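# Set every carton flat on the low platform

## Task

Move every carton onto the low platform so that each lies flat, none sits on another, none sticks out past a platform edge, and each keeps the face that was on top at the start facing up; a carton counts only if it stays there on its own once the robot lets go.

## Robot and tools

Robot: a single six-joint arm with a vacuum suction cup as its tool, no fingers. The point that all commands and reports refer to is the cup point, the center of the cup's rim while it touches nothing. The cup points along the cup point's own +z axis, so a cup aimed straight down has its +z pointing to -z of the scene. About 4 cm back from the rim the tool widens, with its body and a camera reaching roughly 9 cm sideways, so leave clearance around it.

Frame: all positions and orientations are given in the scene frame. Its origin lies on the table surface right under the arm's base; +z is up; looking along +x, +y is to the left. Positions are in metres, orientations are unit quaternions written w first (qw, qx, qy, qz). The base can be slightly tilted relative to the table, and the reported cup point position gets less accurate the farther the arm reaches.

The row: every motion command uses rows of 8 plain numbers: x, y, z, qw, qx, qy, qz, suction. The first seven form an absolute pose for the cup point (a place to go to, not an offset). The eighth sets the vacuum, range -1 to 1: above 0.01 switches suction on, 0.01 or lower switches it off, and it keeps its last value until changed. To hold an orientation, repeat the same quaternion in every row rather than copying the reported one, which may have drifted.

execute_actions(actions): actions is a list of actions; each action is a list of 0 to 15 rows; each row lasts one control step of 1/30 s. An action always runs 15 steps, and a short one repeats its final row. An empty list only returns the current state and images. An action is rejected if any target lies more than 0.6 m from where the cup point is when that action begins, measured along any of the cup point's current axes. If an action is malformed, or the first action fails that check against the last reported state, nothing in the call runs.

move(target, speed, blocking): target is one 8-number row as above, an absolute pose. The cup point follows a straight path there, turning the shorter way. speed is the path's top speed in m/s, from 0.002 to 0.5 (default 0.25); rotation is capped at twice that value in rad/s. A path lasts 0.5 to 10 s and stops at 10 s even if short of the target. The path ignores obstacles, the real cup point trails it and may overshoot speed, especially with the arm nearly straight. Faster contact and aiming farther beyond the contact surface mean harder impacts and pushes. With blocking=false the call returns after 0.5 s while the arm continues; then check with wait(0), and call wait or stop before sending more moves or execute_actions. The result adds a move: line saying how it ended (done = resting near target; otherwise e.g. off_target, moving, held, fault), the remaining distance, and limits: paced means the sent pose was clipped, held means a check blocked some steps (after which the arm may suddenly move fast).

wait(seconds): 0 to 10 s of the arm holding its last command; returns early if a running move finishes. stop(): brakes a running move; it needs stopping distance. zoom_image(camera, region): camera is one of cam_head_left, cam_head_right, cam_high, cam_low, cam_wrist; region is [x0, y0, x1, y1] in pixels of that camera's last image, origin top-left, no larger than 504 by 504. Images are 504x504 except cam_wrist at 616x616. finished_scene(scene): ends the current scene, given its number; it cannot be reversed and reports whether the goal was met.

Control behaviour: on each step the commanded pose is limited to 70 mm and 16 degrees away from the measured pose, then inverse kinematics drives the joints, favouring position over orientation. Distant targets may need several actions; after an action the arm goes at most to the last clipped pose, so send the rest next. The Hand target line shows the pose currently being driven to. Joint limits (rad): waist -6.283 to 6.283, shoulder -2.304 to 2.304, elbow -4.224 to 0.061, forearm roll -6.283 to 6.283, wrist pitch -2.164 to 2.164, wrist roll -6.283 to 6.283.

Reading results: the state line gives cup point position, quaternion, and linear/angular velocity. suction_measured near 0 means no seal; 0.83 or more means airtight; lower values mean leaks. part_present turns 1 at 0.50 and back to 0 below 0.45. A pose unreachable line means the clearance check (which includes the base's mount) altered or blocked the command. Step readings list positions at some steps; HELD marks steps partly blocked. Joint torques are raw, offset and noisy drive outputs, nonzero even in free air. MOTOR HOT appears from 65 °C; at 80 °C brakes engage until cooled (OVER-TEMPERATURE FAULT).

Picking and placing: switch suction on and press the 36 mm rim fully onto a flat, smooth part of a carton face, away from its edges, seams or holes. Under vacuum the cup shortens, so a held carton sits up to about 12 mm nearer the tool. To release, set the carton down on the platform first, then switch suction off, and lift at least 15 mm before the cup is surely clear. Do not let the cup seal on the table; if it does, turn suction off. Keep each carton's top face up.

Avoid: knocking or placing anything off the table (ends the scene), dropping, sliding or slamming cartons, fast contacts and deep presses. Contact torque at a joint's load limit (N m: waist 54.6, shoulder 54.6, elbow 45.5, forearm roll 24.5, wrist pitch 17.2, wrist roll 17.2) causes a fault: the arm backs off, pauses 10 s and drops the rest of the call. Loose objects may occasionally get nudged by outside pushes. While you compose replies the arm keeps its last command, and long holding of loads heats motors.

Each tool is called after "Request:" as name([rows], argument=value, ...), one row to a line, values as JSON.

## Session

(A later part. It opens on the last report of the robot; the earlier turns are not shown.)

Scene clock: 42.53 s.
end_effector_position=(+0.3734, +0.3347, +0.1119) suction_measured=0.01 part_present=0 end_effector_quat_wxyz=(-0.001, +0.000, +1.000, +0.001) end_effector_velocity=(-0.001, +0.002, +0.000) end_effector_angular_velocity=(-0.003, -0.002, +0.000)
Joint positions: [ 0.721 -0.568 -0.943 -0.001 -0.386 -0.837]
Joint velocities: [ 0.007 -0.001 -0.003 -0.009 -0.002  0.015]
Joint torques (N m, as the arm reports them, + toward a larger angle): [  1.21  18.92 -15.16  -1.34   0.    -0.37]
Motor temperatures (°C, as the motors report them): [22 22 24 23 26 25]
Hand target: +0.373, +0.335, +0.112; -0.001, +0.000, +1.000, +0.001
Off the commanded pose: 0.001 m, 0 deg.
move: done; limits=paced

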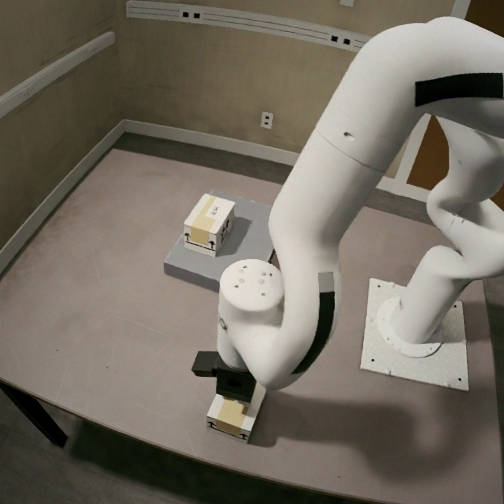

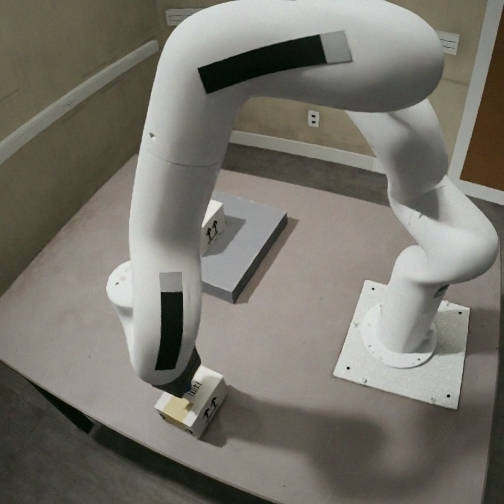

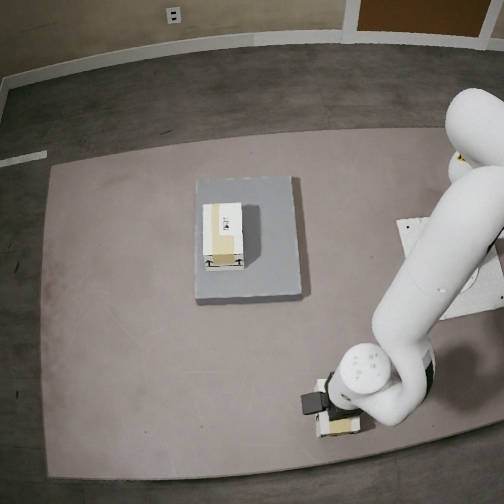

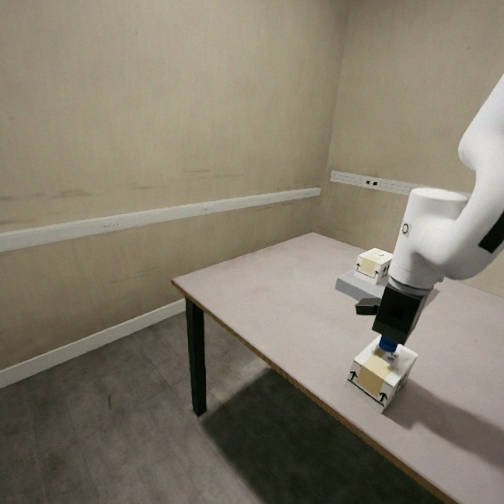

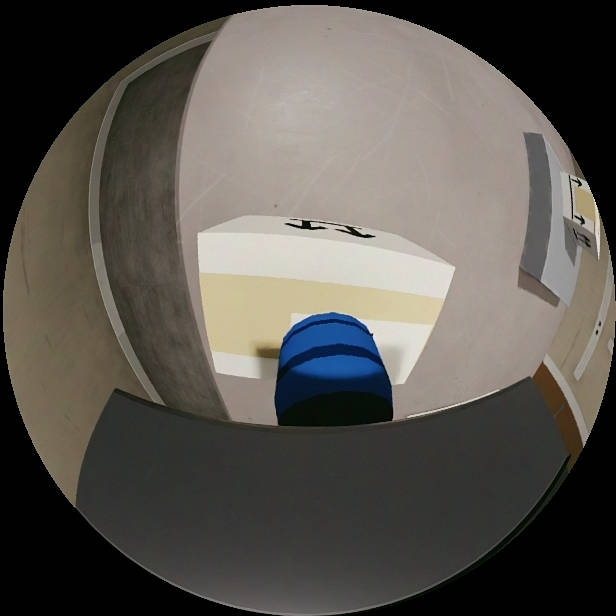

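Request:
move(target=[0.37,0.336,0.082,0,0,1,0,1], speed=0.05)

Scene clock: 47.27 s.
end_effector_position=(+0.3700, +0.3360, +0.0821) suction_measured=0.84 part_present=1 end_effector_quat_wxyz=(-0.000, +0.000, +1.000, -0.000) end_effector_velocity=(+0.000, -0.000, -0.001) end_effector_angular_velocity=(+0.000, -0.000, -0.002)
Joint positions: [ 0.729 -0.626 -0.942 -0.011 -0.327 -0.821]
Joint velocities: [-0.    -0.002 -0.     0.     0.002  0.001]
Joint torques (N m, as the arm reports them, + toward a larger angle): [  1.55  21.01 -15.35  -1.87   0.07  -0.34]
Motor temperatures (°C, as the motors report them): [22 22 24 23 26 25]
Hand target: +0.370, +0.336, +0.082; +0.000, +0.000, +1.000, -0.000
Off the commanded pose: 0.000 m, 0 deg.
move: done

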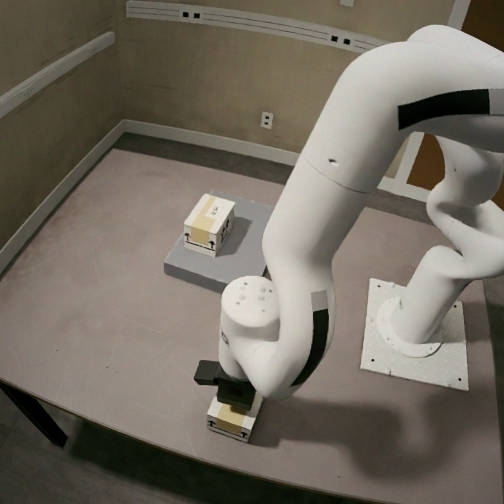

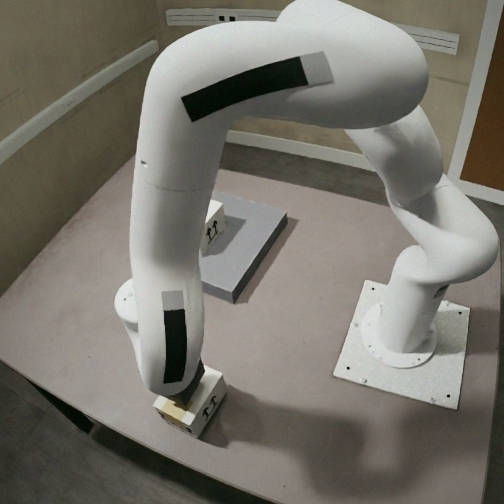

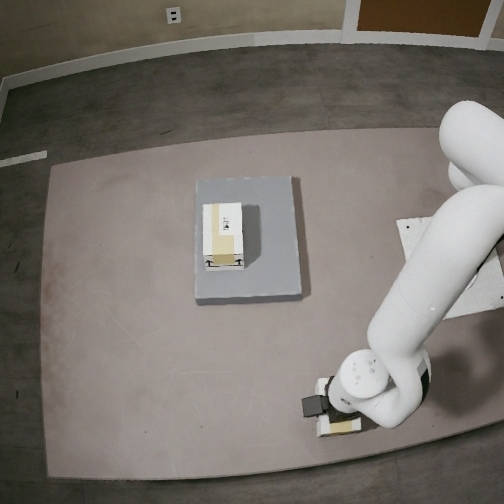

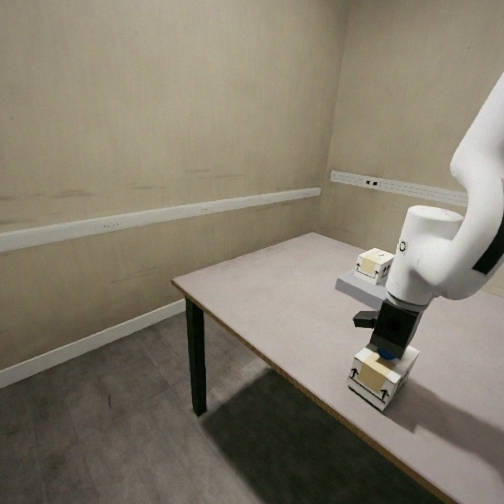

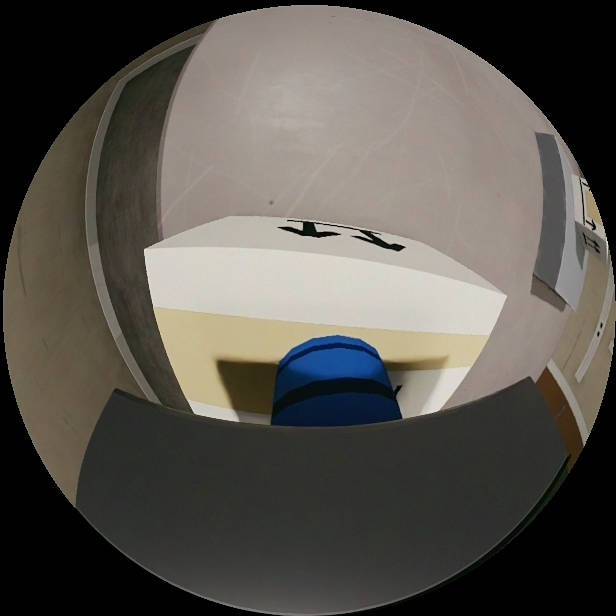

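Request:
move(target=[0.41,0.16,0.15,0,0,1,0,1], speed=0.3)

Request:
move(target=[0.466,-0.08,0.134,0,0,1,0,1], speed=0.3)

Request:
zoom_image(camera="cam_head_left", region=[150, 170, 310, 310])

Scene clock: 53.43 s.
end_effector_position=(+0.4101, +0.1601, +0.1496) suction_measured=0.89 part_present=1 end_effector_quat_wxyz=(+0.000, -0.000, +1.000, -0.000) end_effector_velocity=(+0.001, -0.002, +0.001) end_effector_angular_velocity=(+0.003, -0.001, -0.001)
Joint positions: [ 0.369 -0.374 -0.766 -0.021 -0.401 -1.173]
Joint velocities: [-0.006  0.002 -0.     0.006 -0.    -0.011]
Joint torques (N m, as the arm reports them, + toward a larger angle): [  1.87  16.08 -16.46  -1.76  -0.01  -0.27]
Motor temperatures (°C, as the motors report them): [22 22 24 23 26 25]
Hand target: +0.410, +0.160, +0.150; +0.000, -0.000, +1.000, -0.000
Off the commanded pose: 0.000 m, 0 deg.
move: done

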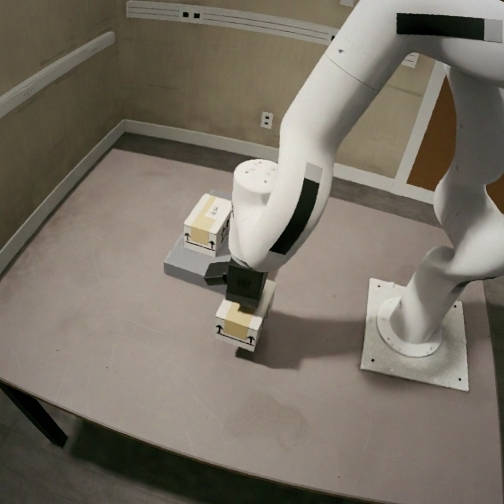

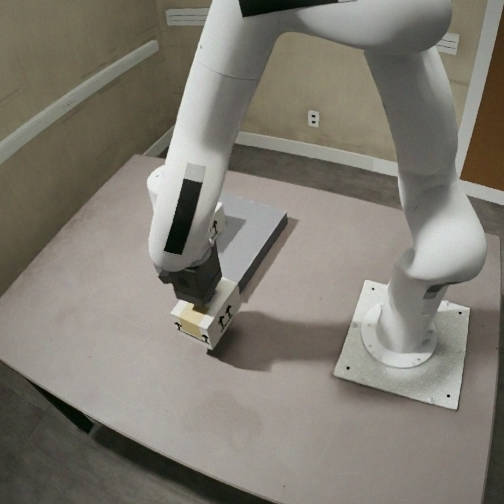

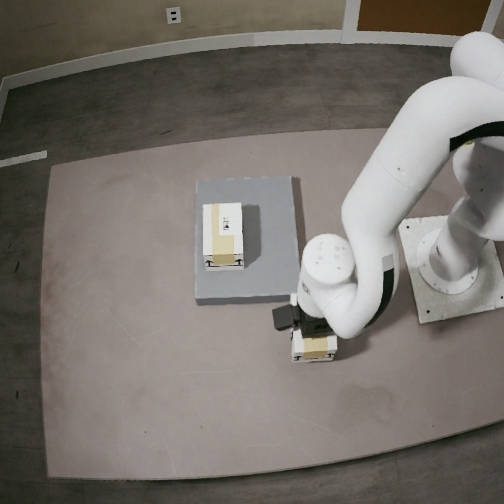

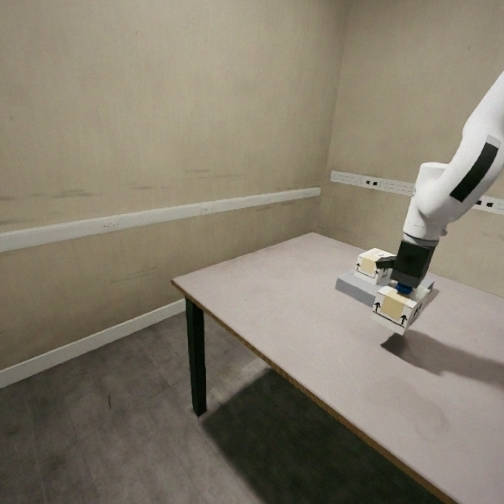

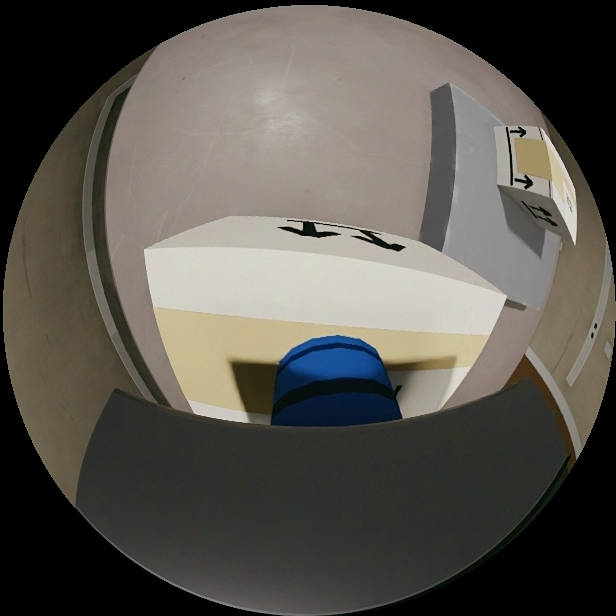

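Scene clock: 54.80 s.
end_effector_position=(+0.4664, -0.0799, +0.1341) suction_measured=0.89 part_present=1 end_effector_quat_wxyz=(+0.000, -0.000, +1.000, -0.001) end_effector_velocity=(+0.001, -0.002, -0.001) end_effector_angular_velocity=(+0.002, -0.000, +0.001)
Joint positions: [-0.171 -0.46  -0.852 -0.032 -0.396 -1.701]
Joint velocities: [-0.005 -0.003 -0.003  0.005 -0.    -0.01 ]
Joint torques (N m, as the arm reports them, + toward a larger angle): [  0.92  18.03 -16.34  -2.07  -0.01  -0.41]
Motor temperatures (°C, as the motors report them): [22 22 24 23 26 25]
Hand target: +0.466, -0.080, +0.134; +0.000, +0.000, +1.000, -0.001
Off the commanded pose: 0.000 m, 0 deg.
move: done

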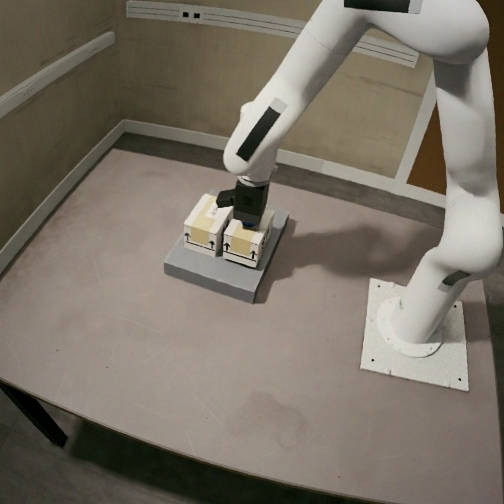

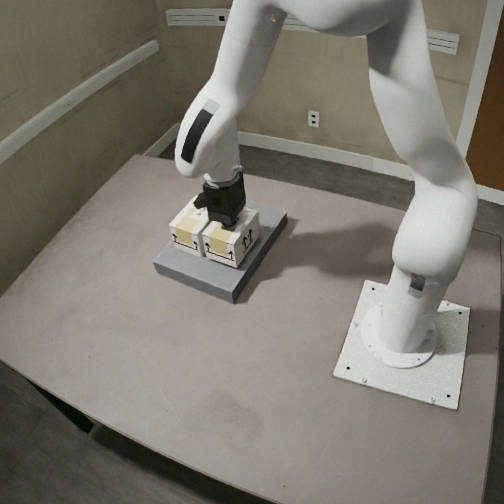

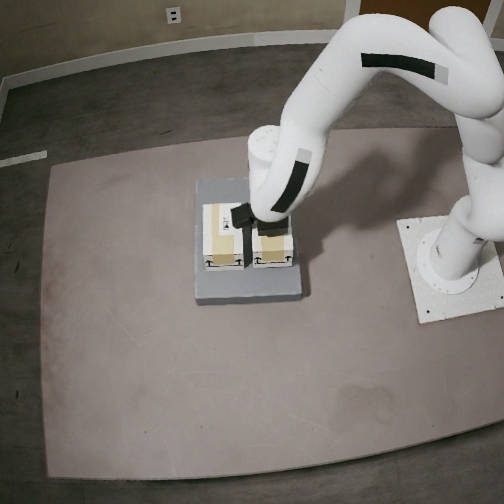

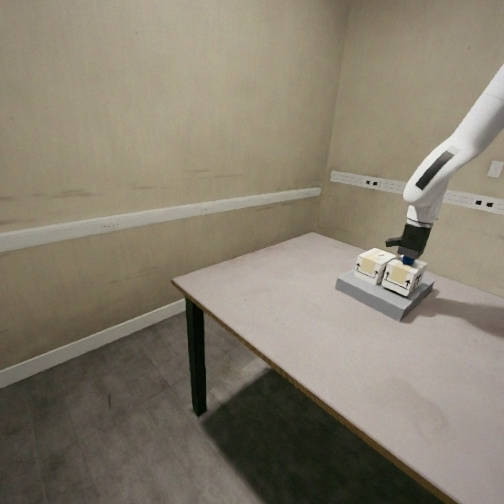

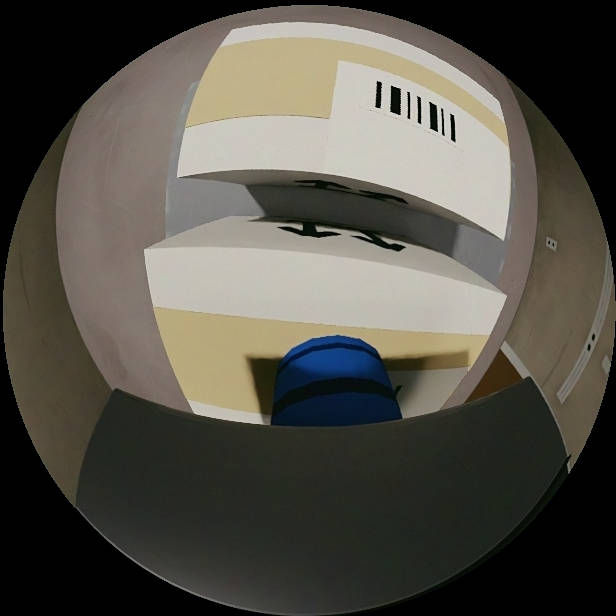

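Region (150, 170, 310, 310) of cam_head_left's 504x504 image, scaled by 3.150, with more detail than that image has; it fills the top 441 rows of this view, and the rest is white.

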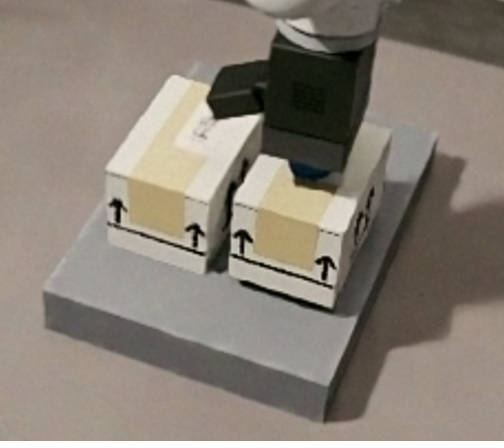

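Request:
move(target=[0.469,-0.08,0.1217,0,0,1,0,1], speed=0.03)

Request:
execute_actions([
  [[0.469,-0.08,0.122,0,0,1,0,0]],
])

Request:
move(target=[0.469,-0.08,0.175,0,0,1,0,0], speed=0.15)

Scene clock: 59.27 s.
end_effector_position=(+0.4690, -0.0800, +0.1218) suction_measured=0.89 part_present=1 end_effector_quat_wxyz=(+0.000, +0.000, +1.000, -0.000) end_effector_velocity=(+0.001, -0.001, -0.000) end_effector_angular_velocity=(-0.000, -0.003, -0.002)
Joint positions: [-0.171 -0.491 -0.86  -0.03  -0.374 -1.704]
Joint velocities: [-0.002 -0.001 -0.001  0.     0.003 -0.   ]
Joint torques (N m, as the arm reports them, + toward a larger angle): [  0.79  18.47 -15.97  -1.81  -0.06  -0.39]
Motor temperatures (°C, as the motors report them): [22 22 24 23 26 25]
Hand target: +0.469, -0.080, +0.122; -0.000, +0.000, +1.000, -0.000
Off the commanded pose: 0.000 m, 0 deg.
move: done

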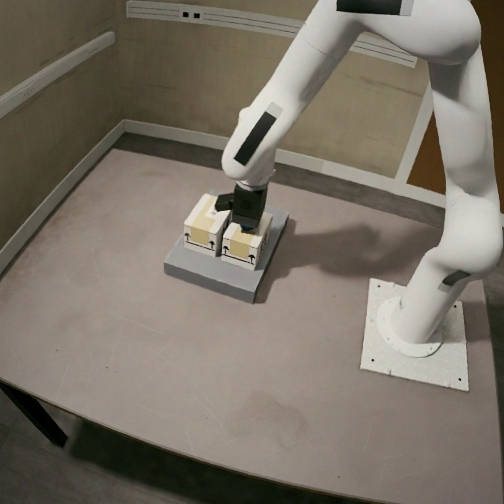

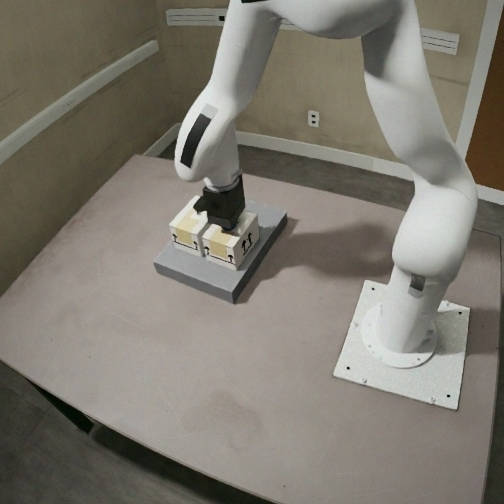

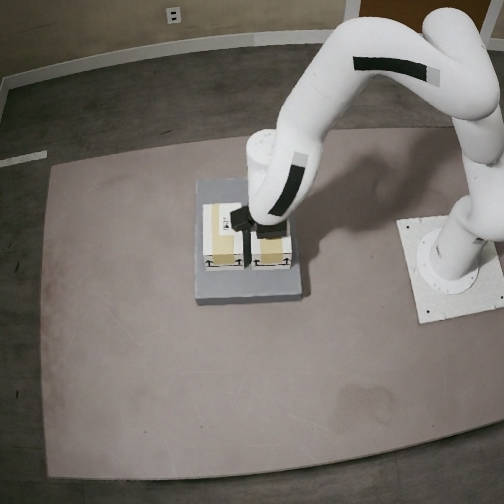

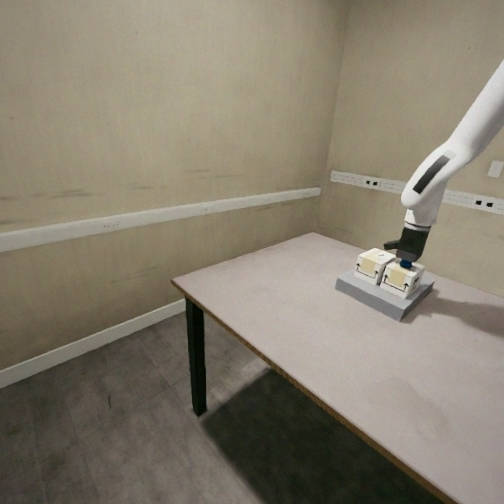

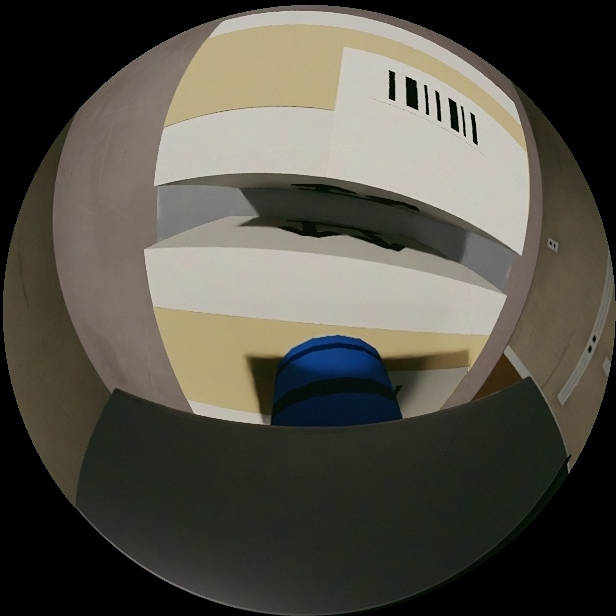

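Scene clock: 59.77 s.
end_effector_position=(+0.4692, -0.0800, +0.1222) suction_measured=0.01 part_present=0 end_effector_quat_wxyz=(+0.000, -0.000, +1.000, -0.000) end_effector_velocity=(-0.001, +0.000, -0.001) end_effector_angular_velocity=(-0.000, +0.001, +0.001)
Joint positions: [-0.171 -0.49  -0.86  -0.029 -0.374 -1.704]
Joint velocities: [ 0.    -0.001  0.001 -0.001  0.001 -0.   ]
Joint torques (N m, as the arm reports them, + toward a larger angle): [  1.11  13.16 -12.29  -2.09   0.35  -0.34]
Motor temperatures (°C, as the motors report them): [22 22 24 23 26 25]
Hand target: +0.469, -0.080, +0.122; -0.000, -0.000, +1.000, +0.000
Off the commanded pose: 0.000 m, 0 deg.
Step readings (end_effector_position):
0: (+0.4690, -0.0800, +0.1218)
1: (+0.4691, -0.0800, +0.1218)
2: (+0.4692, -0.0800, +0.1220)
4: (+0.4698, -0.0801, +0.1228)
8: (+0.4694, -0.0801, +0.1225)
15: end_effector_position above

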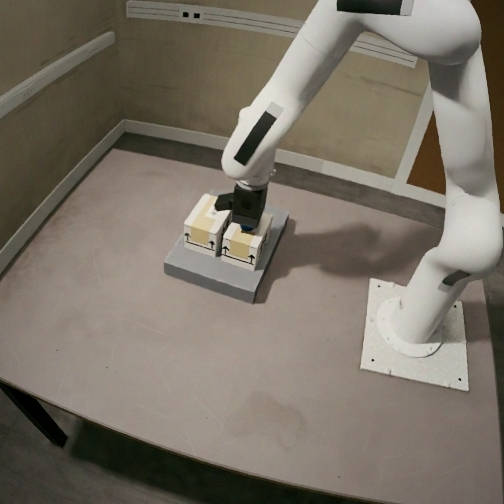

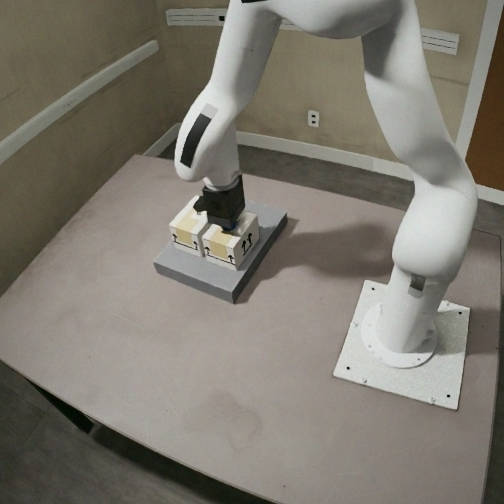

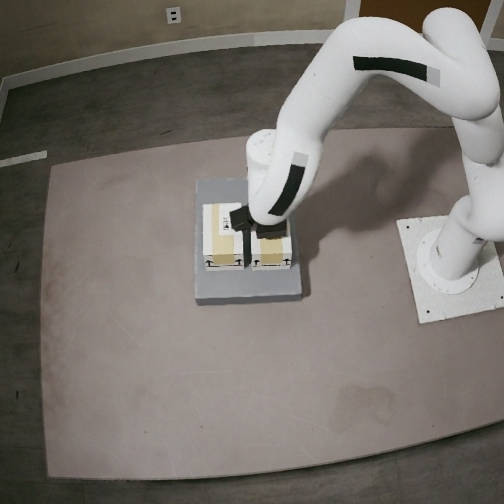

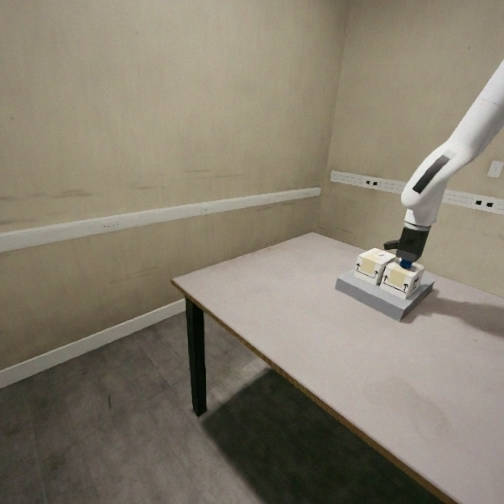

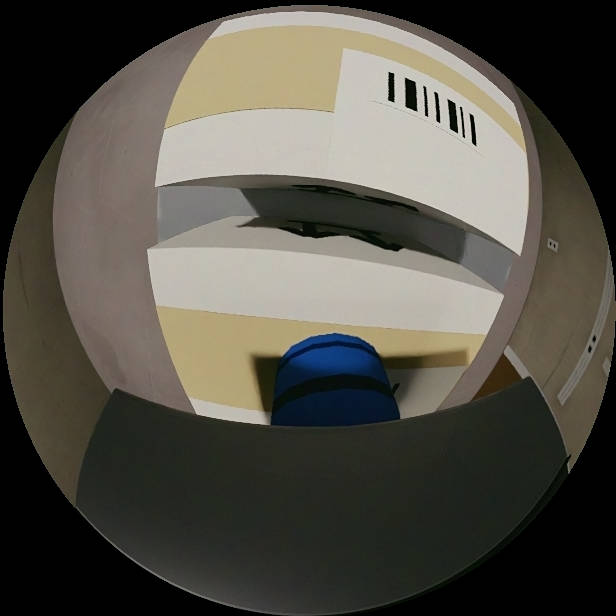

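Scene clock: 60.60 s.
end_effector_position=(+0.4688, -0.0799, +0.1747) suction_measured=0.01 part_present=0 end_effector_quat_wxyz=(-0.000, -0.000, +1.000, +0.000) end_effector_velocity=(+0.000, -0.001, +0.003) end_effector_angular_velocity=(-0.001, -0.002, +0.000)
Joint positions: [-0.17  -0.386 -0.869 -0.022 -0.488 -1.711]
Joint velocities: [-0.001  0.005 -0.001 -0.001 -0.004 -0.   ]
Joint torques (N m, as the arm reports them, + toward a larger angle): [  1.72  15.97 -16.29  -1.79  -0.01  -0.38]
Motor temperatures (°C, as the motors report them): [22 22 24 23 26 25]
Hand target: +0.469, -0.080, +0.175; +0.000, -0.000, +1.000, +0.000
Off the commanded pose: 0.000 m, 0 deg.
move: done

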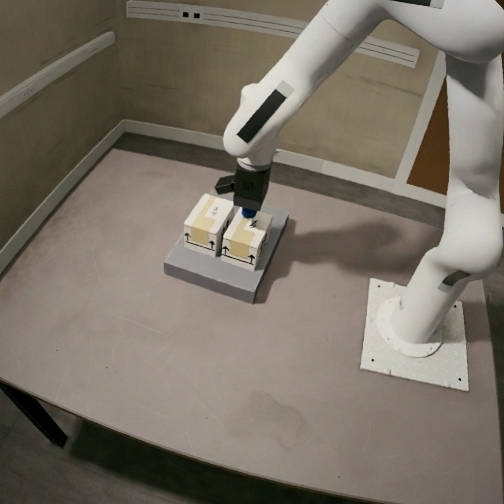

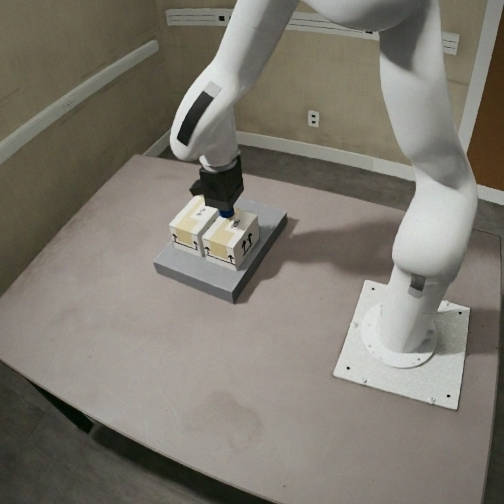

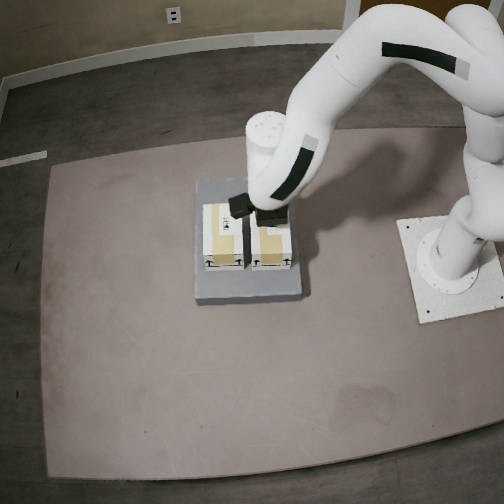

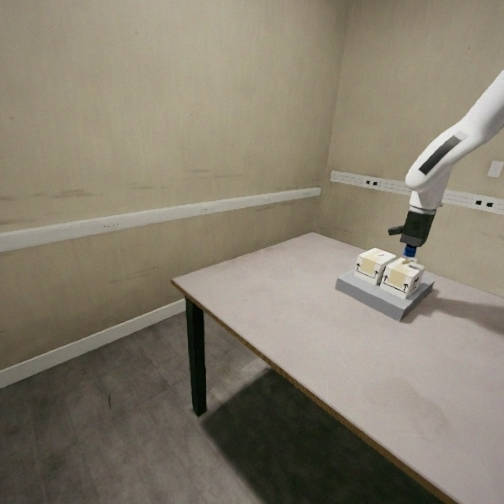

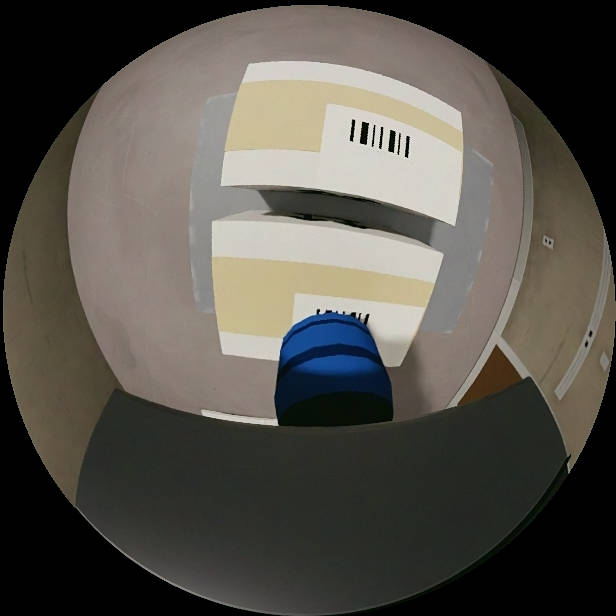

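Request:
finished_scene(scene=2)

The scene is finished: the task was done.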